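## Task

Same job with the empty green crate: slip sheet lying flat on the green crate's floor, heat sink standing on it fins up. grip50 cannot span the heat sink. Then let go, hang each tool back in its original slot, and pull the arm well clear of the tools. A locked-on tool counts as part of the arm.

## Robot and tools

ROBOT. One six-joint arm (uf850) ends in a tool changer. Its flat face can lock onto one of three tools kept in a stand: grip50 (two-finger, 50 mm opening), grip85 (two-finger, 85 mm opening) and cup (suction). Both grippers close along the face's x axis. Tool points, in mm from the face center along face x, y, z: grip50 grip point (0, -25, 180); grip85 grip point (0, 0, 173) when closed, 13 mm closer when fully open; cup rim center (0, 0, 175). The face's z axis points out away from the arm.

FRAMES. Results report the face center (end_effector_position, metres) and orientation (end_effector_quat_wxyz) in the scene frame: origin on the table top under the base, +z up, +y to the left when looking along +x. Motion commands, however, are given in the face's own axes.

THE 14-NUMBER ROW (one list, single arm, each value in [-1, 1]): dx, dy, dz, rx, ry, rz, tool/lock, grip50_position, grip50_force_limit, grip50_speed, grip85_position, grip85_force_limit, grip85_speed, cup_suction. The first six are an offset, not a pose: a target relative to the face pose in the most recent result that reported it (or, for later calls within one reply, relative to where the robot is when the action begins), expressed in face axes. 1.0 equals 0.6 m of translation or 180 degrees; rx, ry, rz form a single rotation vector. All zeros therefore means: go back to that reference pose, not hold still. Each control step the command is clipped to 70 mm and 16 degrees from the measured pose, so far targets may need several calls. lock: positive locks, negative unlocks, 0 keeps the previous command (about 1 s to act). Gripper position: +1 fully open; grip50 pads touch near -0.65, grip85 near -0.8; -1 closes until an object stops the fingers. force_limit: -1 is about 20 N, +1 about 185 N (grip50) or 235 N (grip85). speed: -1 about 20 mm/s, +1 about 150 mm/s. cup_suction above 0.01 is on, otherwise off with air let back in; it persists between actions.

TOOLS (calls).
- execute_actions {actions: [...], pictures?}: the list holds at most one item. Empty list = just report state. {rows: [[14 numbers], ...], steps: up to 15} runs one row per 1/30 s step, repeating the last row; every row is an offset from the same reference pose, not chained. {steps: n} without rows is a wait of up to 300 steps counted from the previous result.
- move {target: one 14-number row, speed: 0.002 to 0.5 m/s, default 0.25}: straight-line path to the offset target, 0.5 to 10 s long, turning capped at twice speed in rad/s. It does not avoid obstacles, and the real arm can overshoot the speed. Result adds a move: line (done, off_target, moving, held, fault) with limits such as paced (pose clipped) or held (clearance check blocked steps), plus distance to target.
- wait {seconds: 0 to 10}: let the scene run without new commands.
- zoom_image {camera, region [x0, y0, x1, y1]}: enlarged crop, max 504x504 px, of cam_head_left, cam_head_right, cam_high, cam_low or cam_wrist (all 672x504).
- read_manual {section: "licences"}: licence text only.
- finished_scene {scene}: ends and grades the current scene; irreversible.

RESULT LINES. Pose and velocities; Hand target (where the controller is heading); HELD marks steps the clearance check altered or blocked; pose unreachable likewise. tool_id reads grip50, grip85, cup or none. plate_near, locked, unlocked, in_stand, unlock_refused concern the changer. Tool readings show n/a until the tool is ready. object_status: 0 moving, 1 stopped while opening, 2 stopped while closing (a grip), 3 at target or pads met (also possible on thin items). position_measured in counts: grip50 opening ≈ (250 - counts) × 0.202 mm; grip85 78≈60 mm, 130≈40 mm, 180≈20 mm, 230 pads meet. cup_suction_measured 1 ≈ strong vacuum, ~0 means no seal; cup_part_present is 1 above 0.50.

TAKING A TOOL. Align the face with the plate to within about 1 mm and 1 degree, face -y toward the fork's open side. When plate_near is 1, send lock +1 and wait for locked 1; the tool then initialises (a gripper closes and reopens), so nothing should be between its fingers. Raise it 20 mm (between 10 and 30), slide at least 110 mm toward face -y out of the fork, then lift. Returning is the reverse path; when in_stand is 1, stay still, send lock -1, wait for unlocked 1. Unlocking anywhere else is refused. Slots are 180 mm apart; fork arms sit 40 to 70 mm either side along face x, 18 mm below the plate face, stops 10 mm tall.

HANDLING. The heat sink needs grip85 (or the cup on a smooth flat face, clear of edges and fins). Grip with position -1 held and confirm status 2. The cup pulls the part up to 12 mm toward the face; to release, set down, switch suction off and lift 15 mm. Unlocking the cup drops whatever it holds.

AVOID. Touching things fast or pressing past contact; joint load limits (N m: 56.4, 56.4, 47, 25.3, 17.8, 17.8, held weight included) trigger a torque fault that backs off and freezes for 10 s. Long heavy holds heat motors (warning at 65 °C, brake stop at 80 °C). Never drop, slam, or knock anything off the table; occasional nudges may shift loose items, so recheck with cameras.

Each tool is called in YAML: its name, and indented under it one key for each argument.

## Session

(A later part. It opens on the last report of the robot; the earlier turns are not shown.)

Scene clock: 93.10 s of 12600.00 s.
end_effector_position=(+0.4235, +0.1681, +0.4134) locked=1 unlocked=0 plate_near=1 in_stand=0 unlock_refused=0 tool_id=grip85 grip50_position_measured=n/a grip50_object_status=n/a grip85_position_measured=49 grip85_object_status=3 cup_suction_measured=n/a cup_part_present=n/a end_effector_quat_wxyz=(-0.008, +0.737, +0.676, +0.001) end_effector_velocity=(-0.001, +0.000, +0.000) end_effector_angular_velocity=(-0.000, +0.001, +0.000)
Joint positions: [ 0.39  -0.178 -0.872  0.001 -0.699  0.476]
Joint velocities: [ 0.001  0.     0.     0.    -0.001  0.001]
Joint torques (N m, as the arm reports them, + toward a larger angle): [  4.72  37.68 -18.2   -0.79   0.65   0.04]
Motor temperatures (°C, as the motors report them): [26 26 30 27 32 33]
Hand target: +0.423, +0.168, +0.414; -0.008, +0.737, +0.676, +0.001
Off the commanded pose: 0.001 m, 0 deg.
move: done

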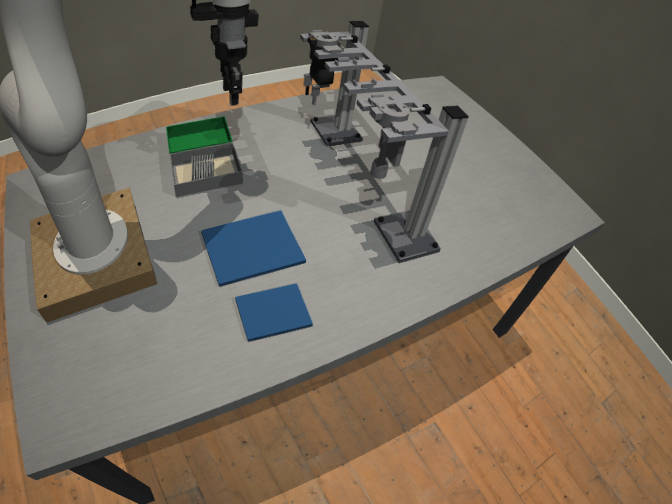

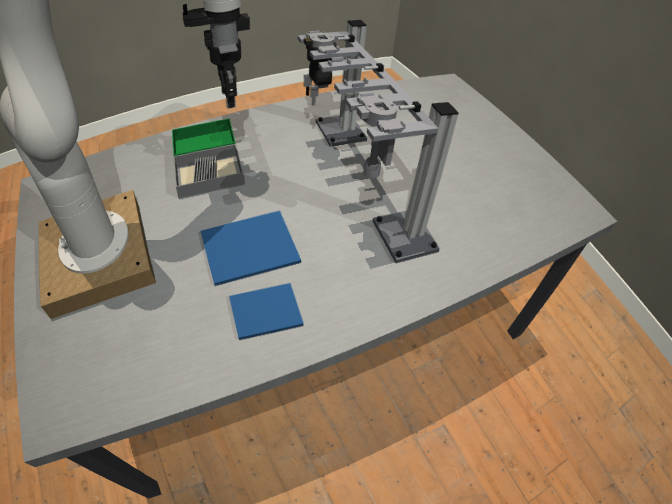

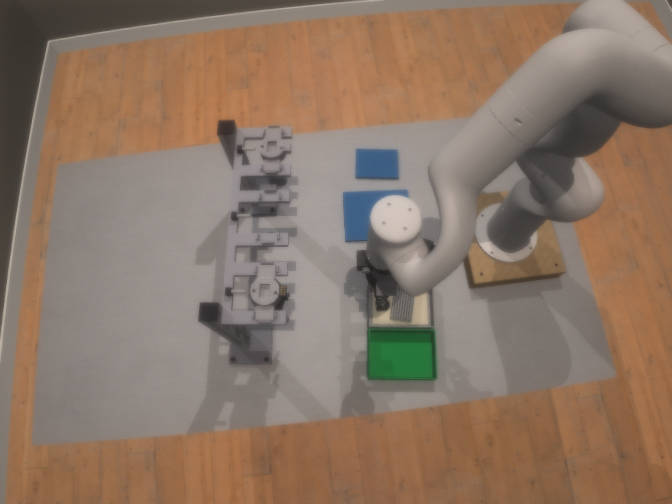

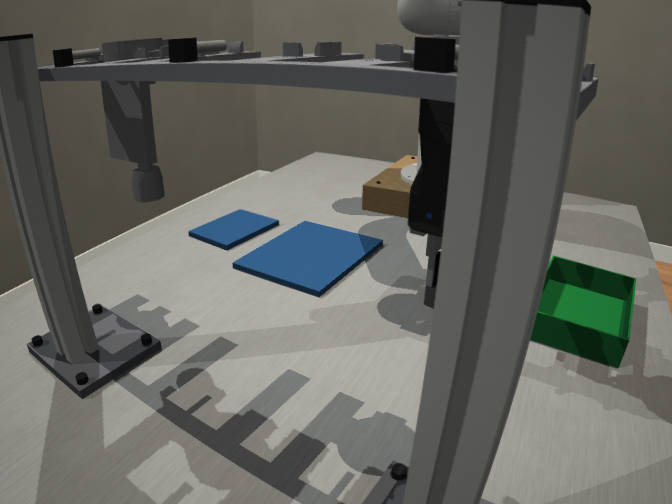

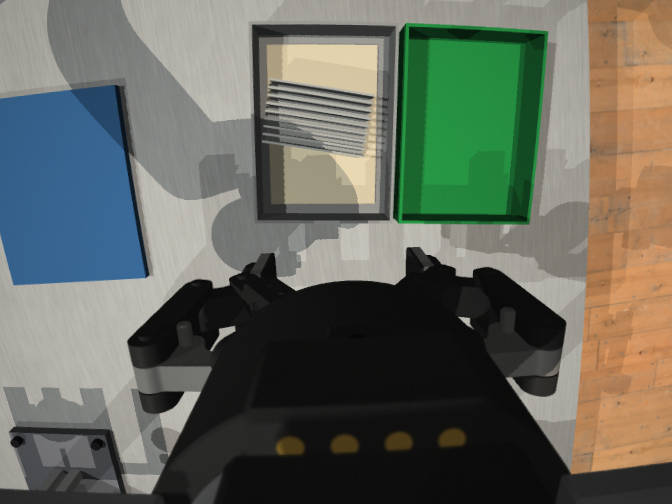

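move:
  target: [-0.045,-0.147,0.17,0,0,-0.456,0,0,0,0,0.63,0,0,0]
  speed: 0.25

Scene clock: 109.20 s of 12600.00 s.
end_effector_position=(+0.3328, +0.1499, +0.3119) locked=1 unlocked=0 plate_near=1 in_stand=0 unlock_refused=0 tool_id=grip85 grip50_position_measured=n/a grip50_object_status=n/a grip85_position_measured=49 grip85_object_status=3 cup_suction_measured=n/a cup_part_present=n/a end_effector_quat_wxyz=(-0.005, +0.113, +0.994, +0.006) end_effector_velocity=(-0.000, -0.000, -0.000) end_effector_angular_velocity=(+0.000, +0.001, +0.003)
Joint positions: [ 0.434 -0.161 -0.56   0.001 -0.404 -0.912]
Joint velocities: [-0.    -0.     0.     0.002  0.    -0.005]
Joint torques (N m, as the arm reports them, + toward a larger angle): [  2.67  32.06 -14.17  -0.79   0.54   0.22]
Motor temperatures (°C, as the motors report them): [26 26 31 27 31 33]
Hand target: +0.333, +0.150, +0.312; -0.005, +0.113, +0.994, +0.005
Off the commanded pose: 0.001 m, 0 deg.
move: done

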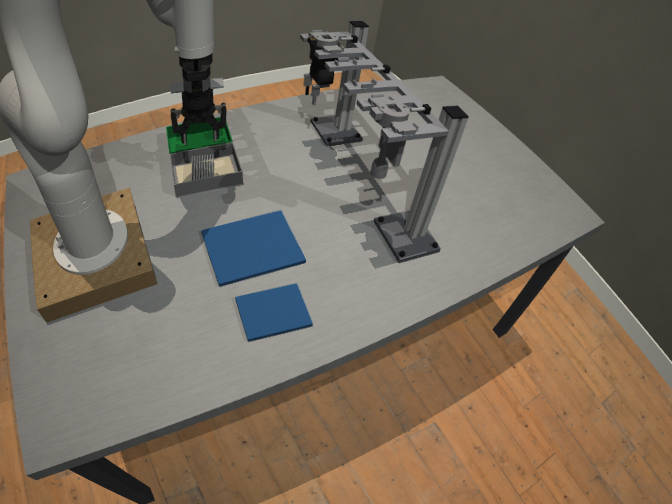

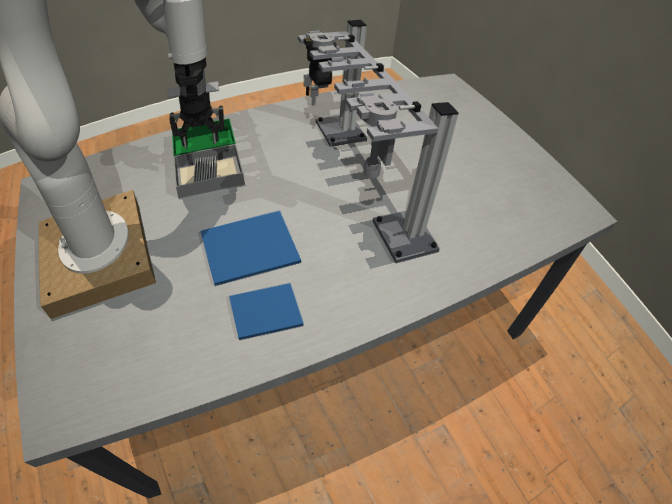

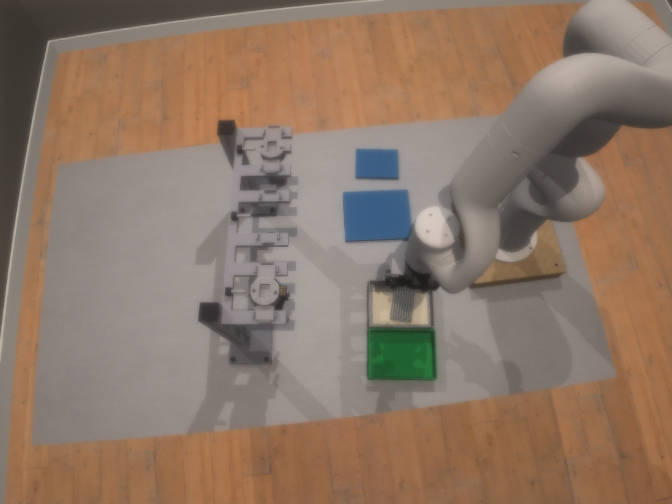

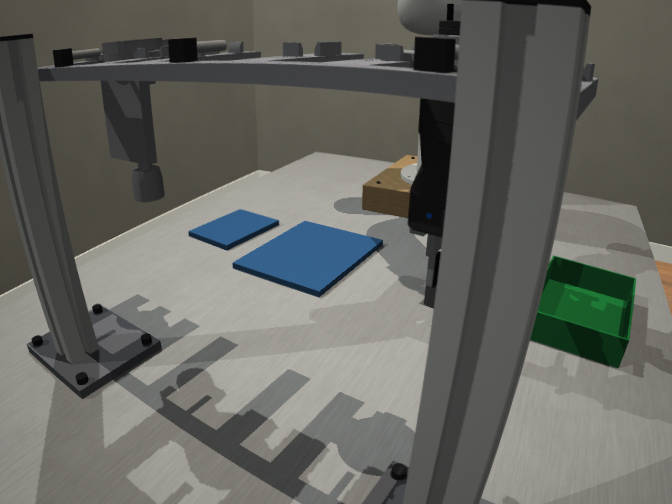

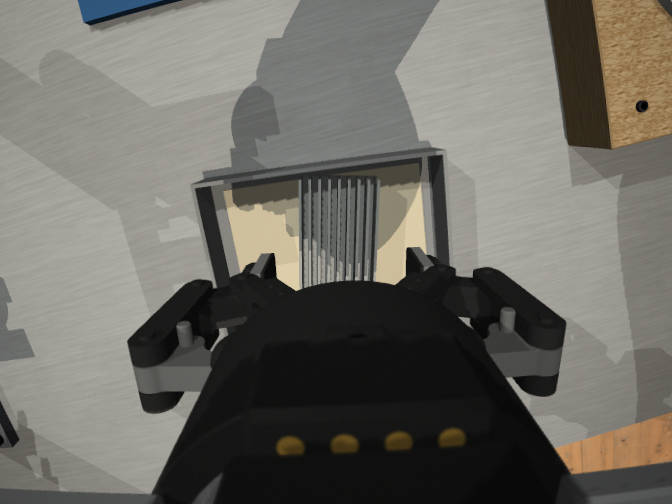

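move:
  target: [0,0.008,0.12,0,0,0,0,0,0,0,0.63,0,0,0]
  speed: 0.12

Scene clock: 119.20 s of 12600.00 s.
end_effector_position=(+0.3336, +0.1555, +0.2403) locked=1 unlocked=0 plate_near=1 in_stand=0 unlock_refused=0 tool_id=grip85 grip50_position_measured=n/a grip50_object_status=n/a grip85_position_measured=49 grip85_object_status=3 cup_suction_measured=n/a cup_part_present=n/a end_effector_quat_wxyz=(-0.005, +0.113, +0.994, +0.006) end_effector_velocity=(-0.001, -0.000, -0.000) end_effector_angular_velocity=(-0.001, +0.002, +0.000)
Joint positions: [ 0.445 -0.355 -0.56  -0.    -0.209 -0.901]
Joint velocities: [ 0.    -0.     0.001 -0.    -0.     0.   ]
Joint torques (N m, as the arm reports them, + toward a larger angle): [  3.36  36.03 -10.76  -1.86   0.77   0.18]
Motor temperatures (°C, as the motors report them): [26 26 31 27 31 33]
Hand target: +0.333, +0.155, +0.240; -0.005, +0.113, +0.994, +0.005
Off the commanded pose: 0.001 m, 0 deg.
move: done

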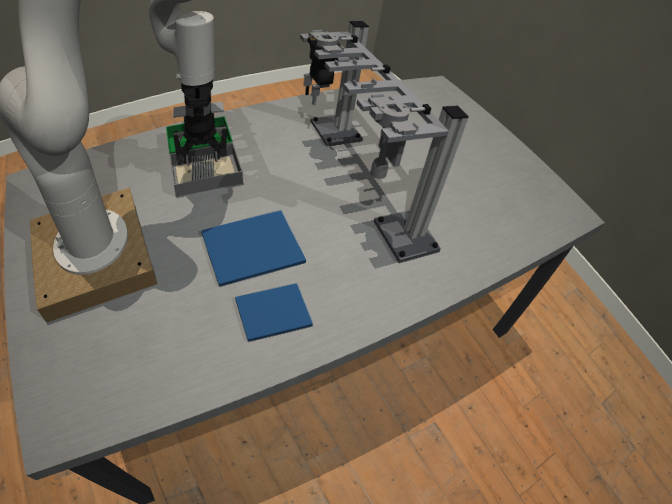

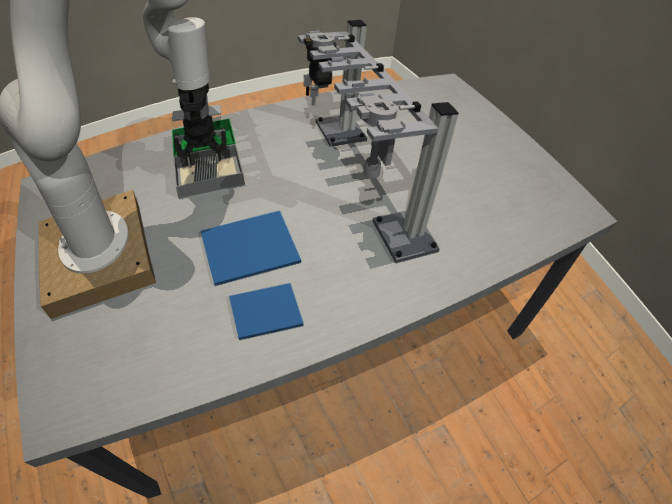

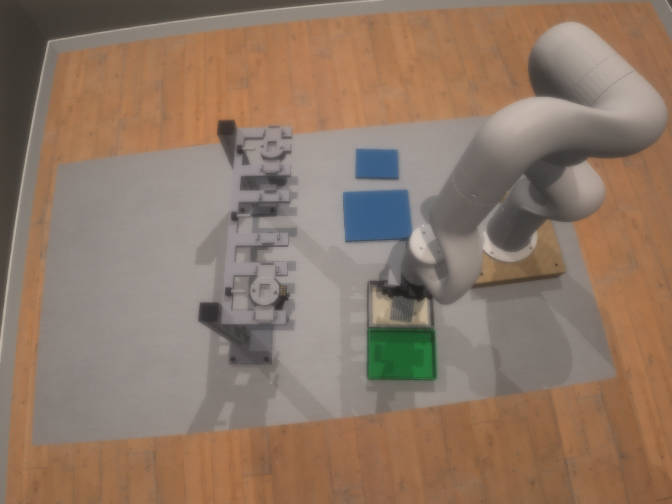

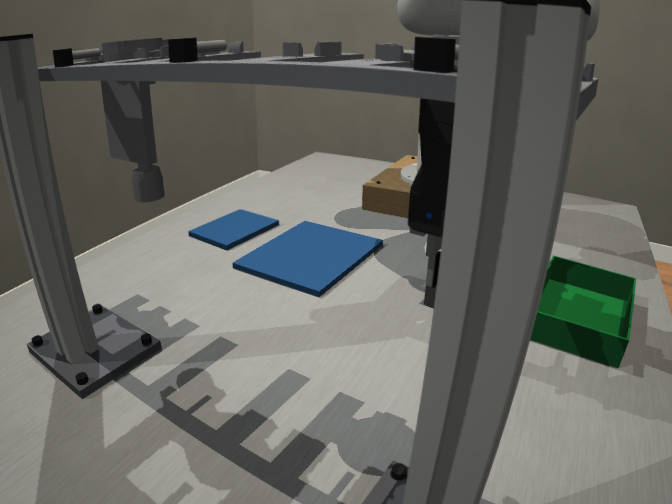

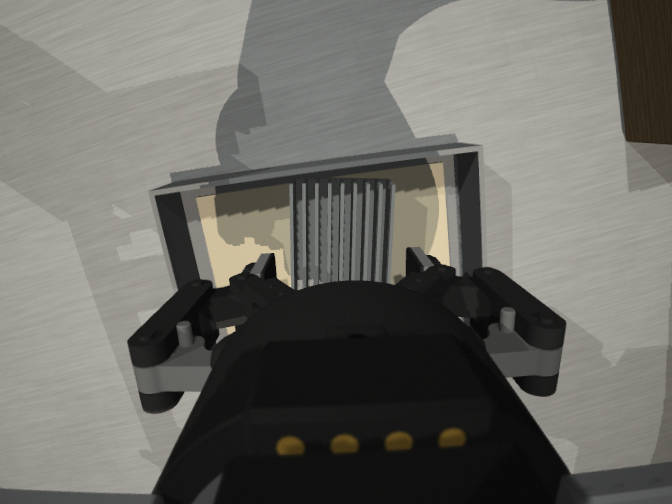

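move:
  target: [0,0,0.071,0,0,0,0,0,0,0,0.63,0,0,0]
  speed: 0.05

move:
  target: [0,0,0,0,0,0,0,0,0,0,-1,-0.3,-0.6,0]

Scene clock: 130.00 s of 12600.00 s.
end_effector_position=(+0.3335, +0.1561, +0.1979) locked=1 unlocked=0 plate_near=1 in_stand=0 unlock_refused=0 tool_id=grip85 grip50_position_measured=n/a grip50_object_status=n/a grip85_position_measured=49 grip85_object_status=3 cup_suction_measured=n/a cup_part_present=n/a end_effector_quat_wxyz=(-0.005, +0.113, +0.994, +0.006) end_effector_velocity=(+0.001, +0.000, +0.001) end_effector_angular_velocity=(+0.001, -0.002, -0.000)
Joint positions: [ 0.445 -0.478 -0.573 -0.003 -0.099 -0.899]
Joint velocities: [-0.     0.001 -0.001 -0.001  0.001  0.001]
Joint torques (N m, as the arm reports them, + toward a larger angle): [ 2.02 36.54 -9.39 -1.63  0.67  0.16]
Motor temperatures (°C, as the motors report them): [26 26 30 27 31 33]
Hand target: +0.333, +0.156, +0.198; -0.005, +0.113, +0.994, +0.006
Off the commanded pose: 0.000 m, 0 deg.
move: done

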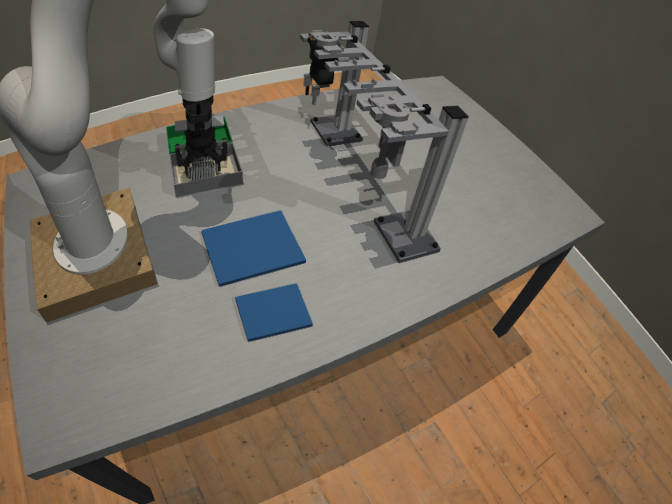

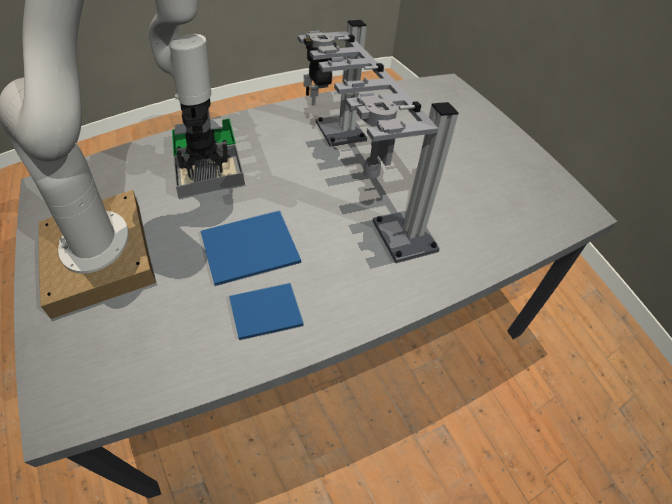

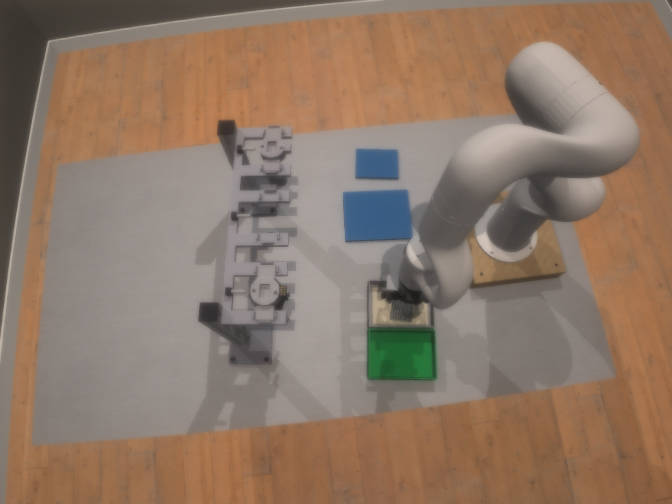

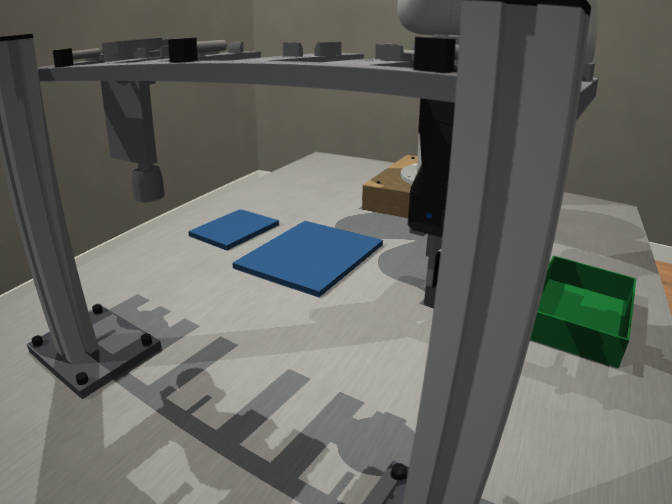

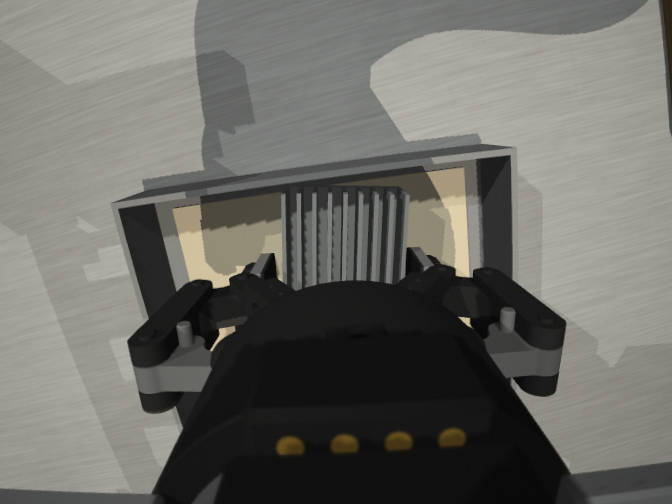

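Scene clock: 130.57 s of 12600.00 s.
end_effector_position=(+0.3337, +0.1562, +0.1982) locked=1 unlocked=0 plate_near=1 in_stand=0 unlock_refused=0 tool_id=grip85 grip50_position_measured=n/a grip50_object_status=n/a grip85_position_measured=79 grip85_object_status=2 cup_suction_measured=n/a cup_part_present=n/a end_effector_quat_wxyz=(-0.005, +0.113, +0.994, +0.006) end_effector_velocity=(-0.000, +0.000, -0.000) end_effector_angular_velocity=(+0.000, -0.001, +0.001)
Joint positions: [ 0.445 -0.477 -0.573 -0.003 -0.1   -0.899]
Joint velocities: [ 0.    -0.001  0.    -0.001  0.001 -0.   ]
Joint torques (N m, as the arm reports them, + toward a larger angle): [ 2.   30.73 -7.67 -0.41  1.94  0.16]
Motor temperatures (°C, as the motors report them): [26 26 30 27 31 33]
Hand target: +0.334, +0.156, +0.198; -0.005, +0.113, +0.994, +0.006
Off the commanded pose: 0.000 m, 0 deg.
move: done

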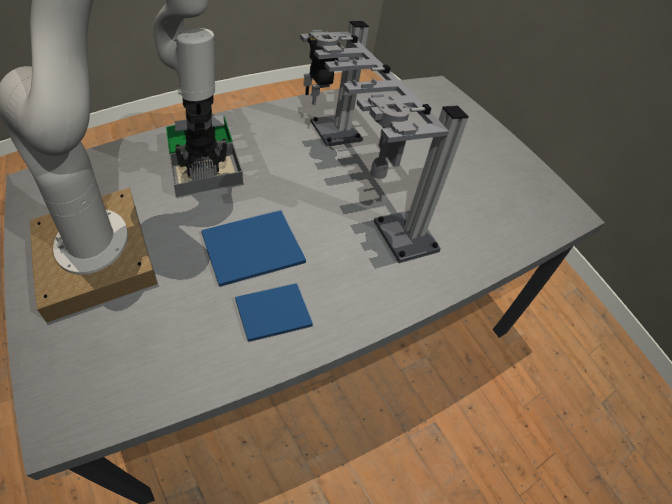

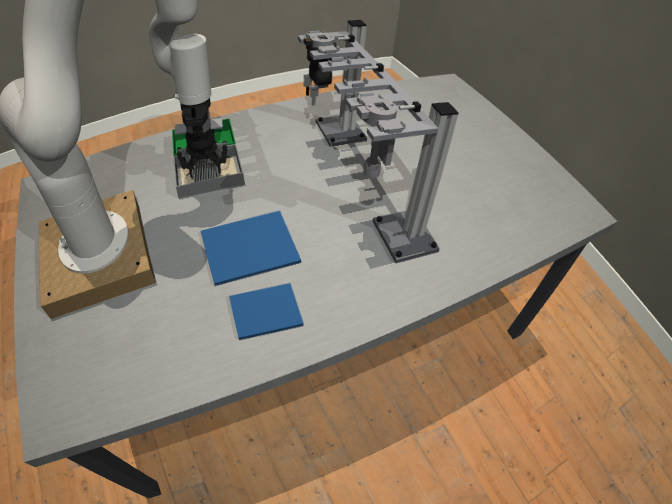

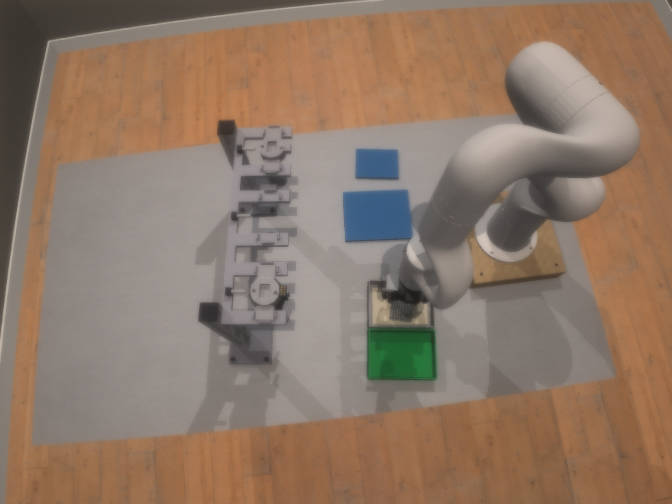

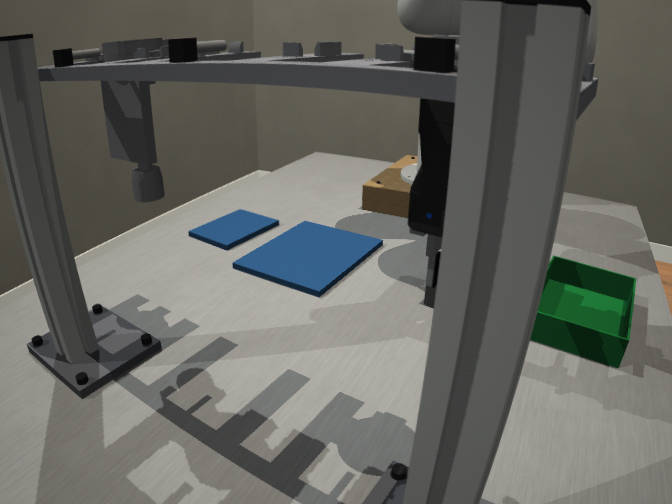

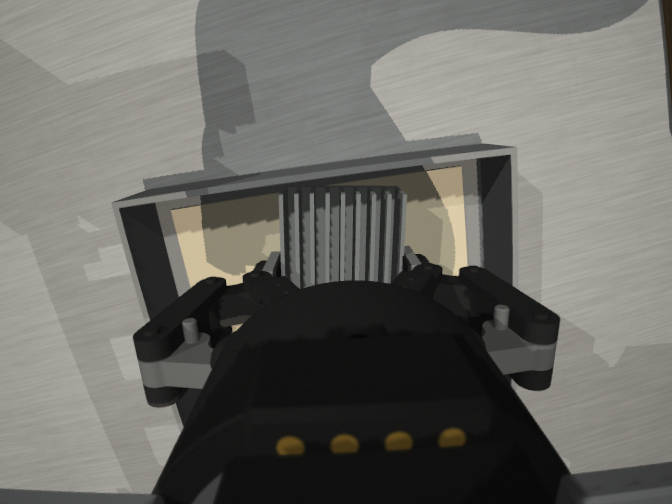

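move:
  target: [0,0,-0.13,0,0,0,0,0,0,0,-1,-0.3,-0.6,0]
  speed: 0.1

move:
  target: [-0.328,0.032,0,0,0,-0.05,0,0,0,0,-1,-0.3,-0.6,0]
  speed: 0.2

move:
  target: [0,0,0.11,0,0,0,0,0,0,0,-1,-0.3,-0.6,0]
  speed: 0.08

Scene clock: 140.80 s of 12600.00 s.
end_effector_position=(+0.3339, +0.1551, +0.2758) locked=1 unlocked=0 plate_near=1 in_stand=0 unlock_refused=0 tool_id=grip85 grip50_position_measured=n/a grip50_object_status=n/a grip85_position_measured=79 grip85_object_status=2 cup_suction_measured=n/a cup_part_present=n/a end_effector_quat_wxyz=(-0.005, +0.113, +0.994, +0.006) end_effector_velocity=(+0.001, +0.000, +0.000) end_effector_angular_velocity=(+0.001, -0.002, +0.001)
Joint positions: [ 0.445 -0.259 -0.56   0.    -0.305 -0.902]
Joint velocities: [ 0.     0.    -0.001 -0.     0.    -0.001]
Joint torques (N m, as the arm reports them, + toward a larger angle): [  3.57  34.81 -14.19  -1.44   0.65   0.24]
Motor temperatures (°C, as the motors report them): [26 26 30 27 31 33]
Hand target: +0.334, +0.155, +0.276; -0.005, +0.113, +0.994, +0.006
Off the commanded pose: 0.001 m, 0 deg.
move: done

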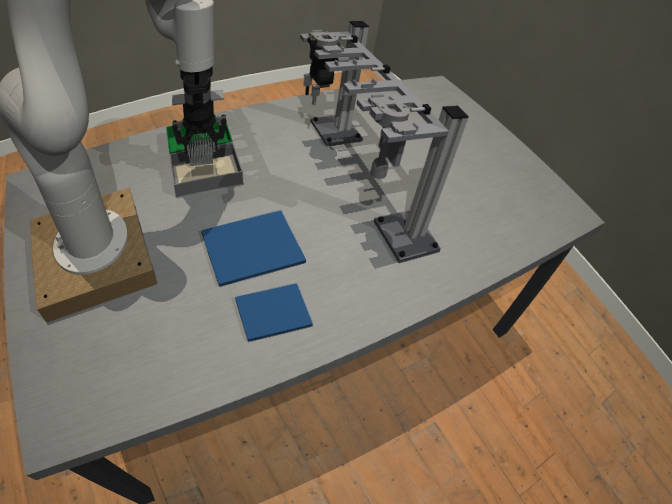

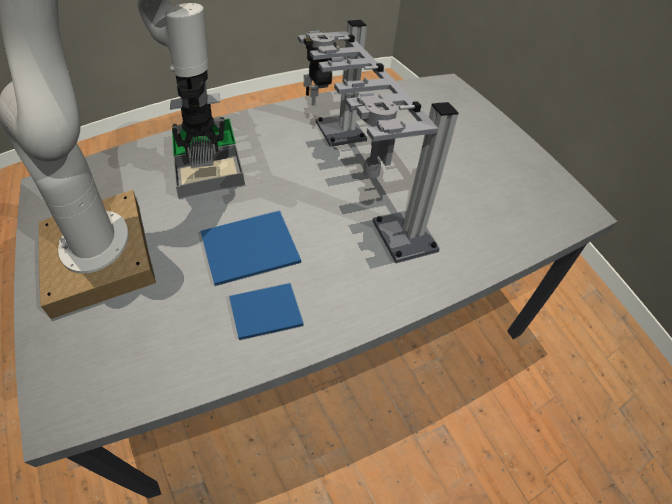

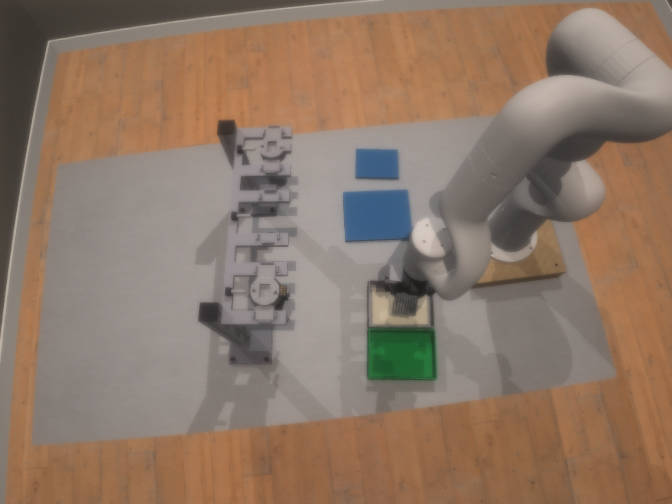

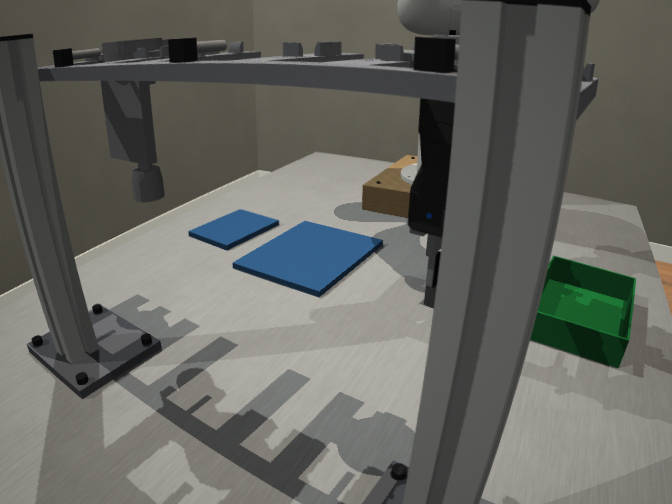

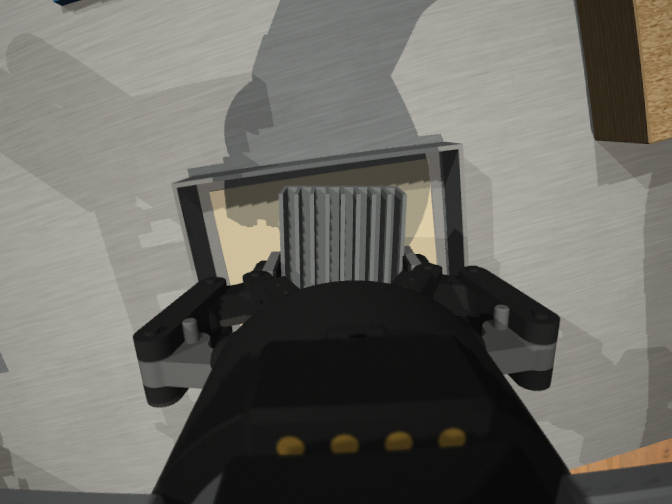

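Scene clock: 142.17 s of 12600.00 s.
end_effector_position=(+0.5295, +0.1308, +0.2742) locked=1 unlocked=0 plate_near=1 in_stand=0 unlock_refused=0 tool_id=grip85 grip50_position_measured=n/a grip50_object_status=n/a grip85_position_measured=79 grip85_object_status=2 cup_suction_measured=n/a cup_part_present=n/a end_effector_quat_wxyz=(-0.005, +0.034, +0.999, +0.007) end_effector_velocity=(+0.002, +0.000, +0.001) end_effector_angular_velocity=(+0.001, -0.005, +0.000)
Joint positions: [ 0.249 -0.591 -1.068  0.001 -0.482 -1.256]
Joint velocities: [-0.    -0.    -0.004  0.     0.001 -0.001]
Joint torques (N m, as the arm reports them, + toward a larger angle): [  3.98  50.   -16.58  -0.72   0.75   0.12]
Motor temperatures (°C, as the motors report them): [26 26 30 27 31 33]
Hand target: +0.530, +0.131, +0.274; -0.005, +0.034, +0.999, +0.007
Off the commanded pose: 0.001 m, 0 deg.
move: done

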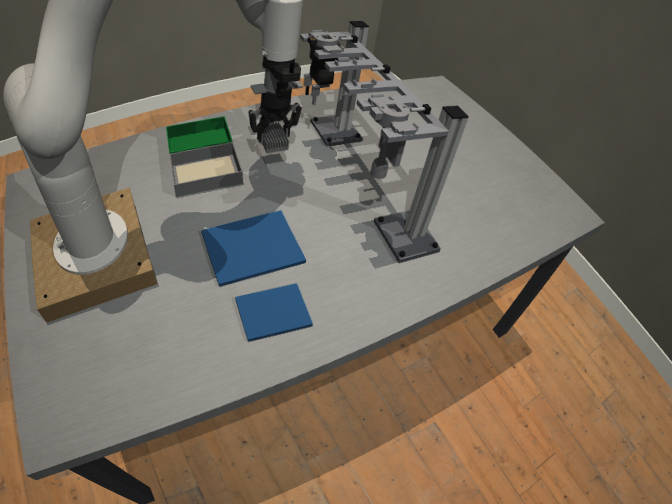

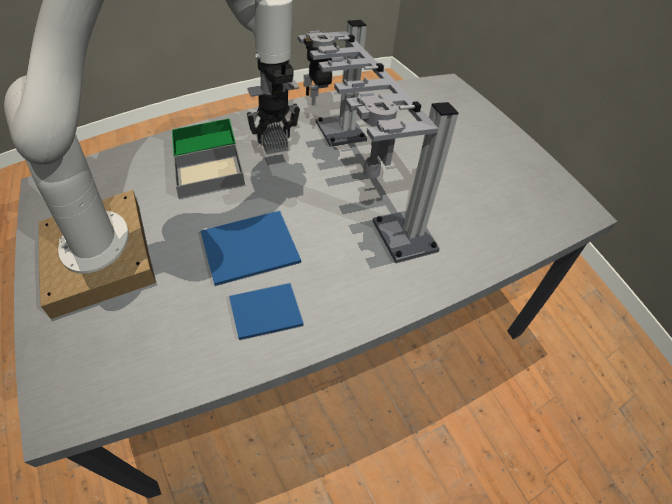

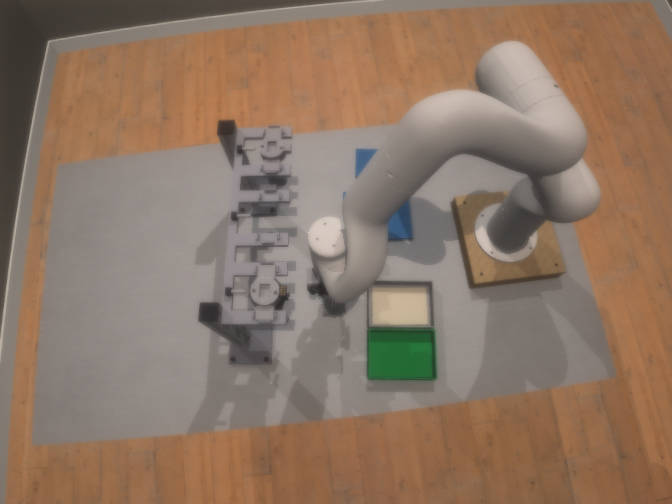

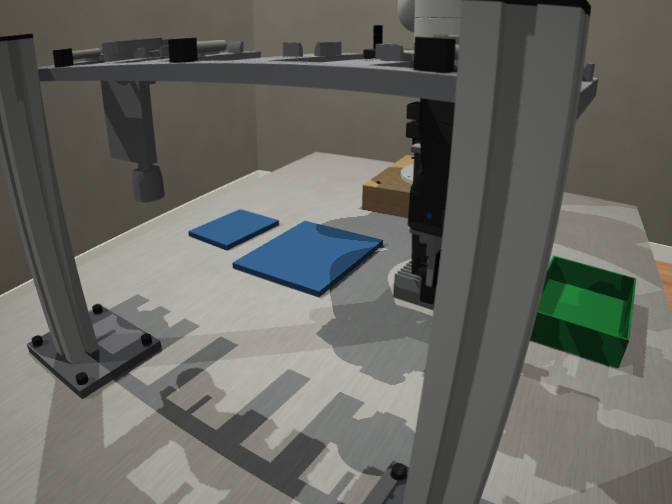

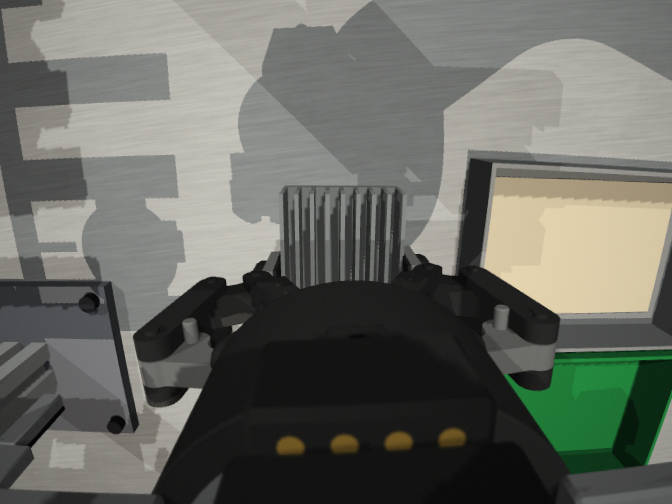

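Scene clock: 143.27 s of 12600.00 s.
end_effector_position=(+0.5293, +0.1317, +0.2086) locked=1 unlocked=0 plate_near=1 in_stand=0 unlock_refused=0 tool_id=grip85 grip50_position_measured=n/a grip50_object_status=n/a grip85_position_measured=79 grip85_object_status=2 cup_suction_measured=n/a cup_part_present=n/a end_effector_quat_wxyz=(-0.005, +0.034, +0.999, +0.007) end_effector_velocity=(+0.002, +0.000, +0.002) end_effector_angular_velocity=(+0.001, -0.006, +0.001)
Joint positions: [ 0.249 -0.715 -1.075  0.001 -0.365 -1.256]
Joint velocities: [-0.     0.002 -0.003 -0.     0.002 -0.001]
Joint torques (N m, as the arm reports them, + toward a larger angle): [  3.16  51.08 -14.49  -0.27   0.5    0.13]
Motor temperatures (°C, as the motors report them): [26 26 30 27 31 33]
Hand target: +0.529, +0.132, +0.208; -0.005, +0.034, +0.999, +0.006
Off the commanded pose: 0.001 m, 0 deg.
move: done

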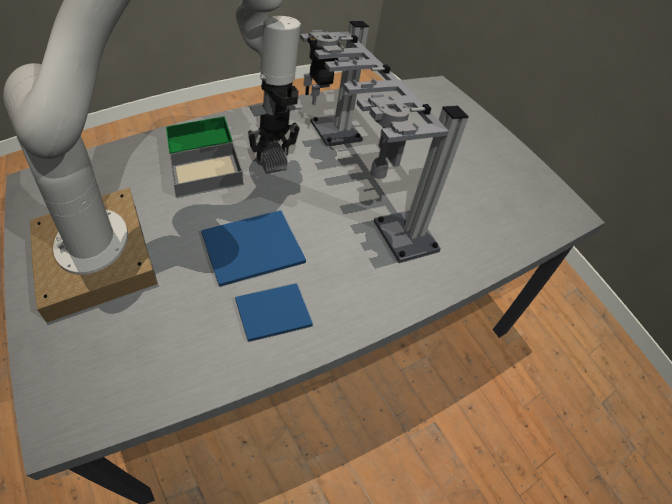

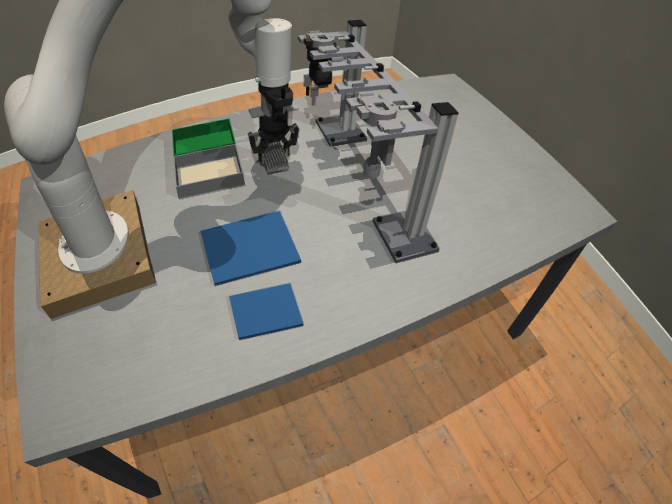

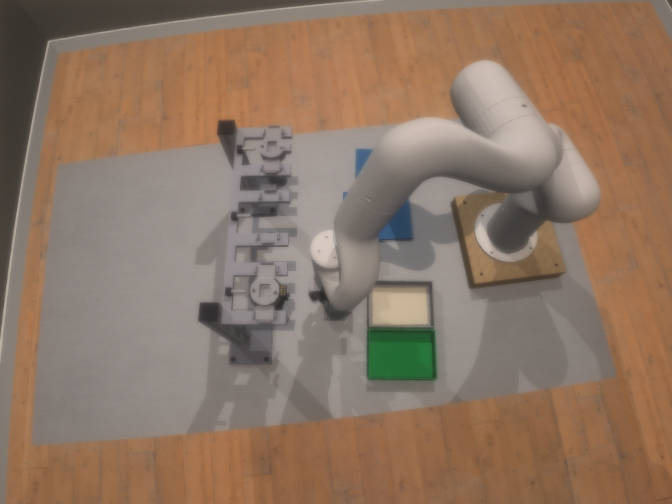

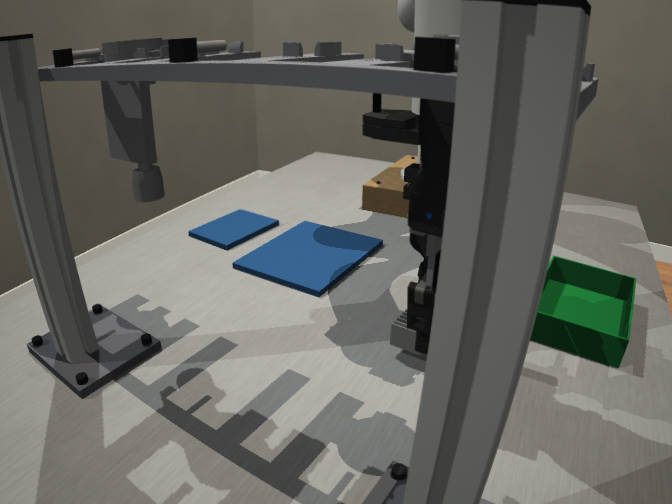

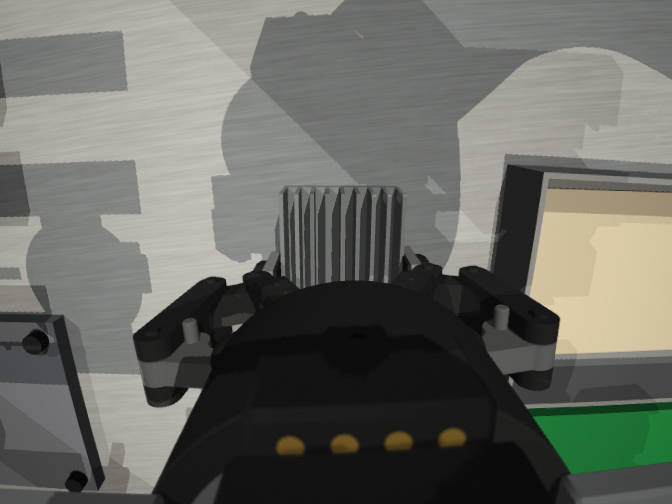

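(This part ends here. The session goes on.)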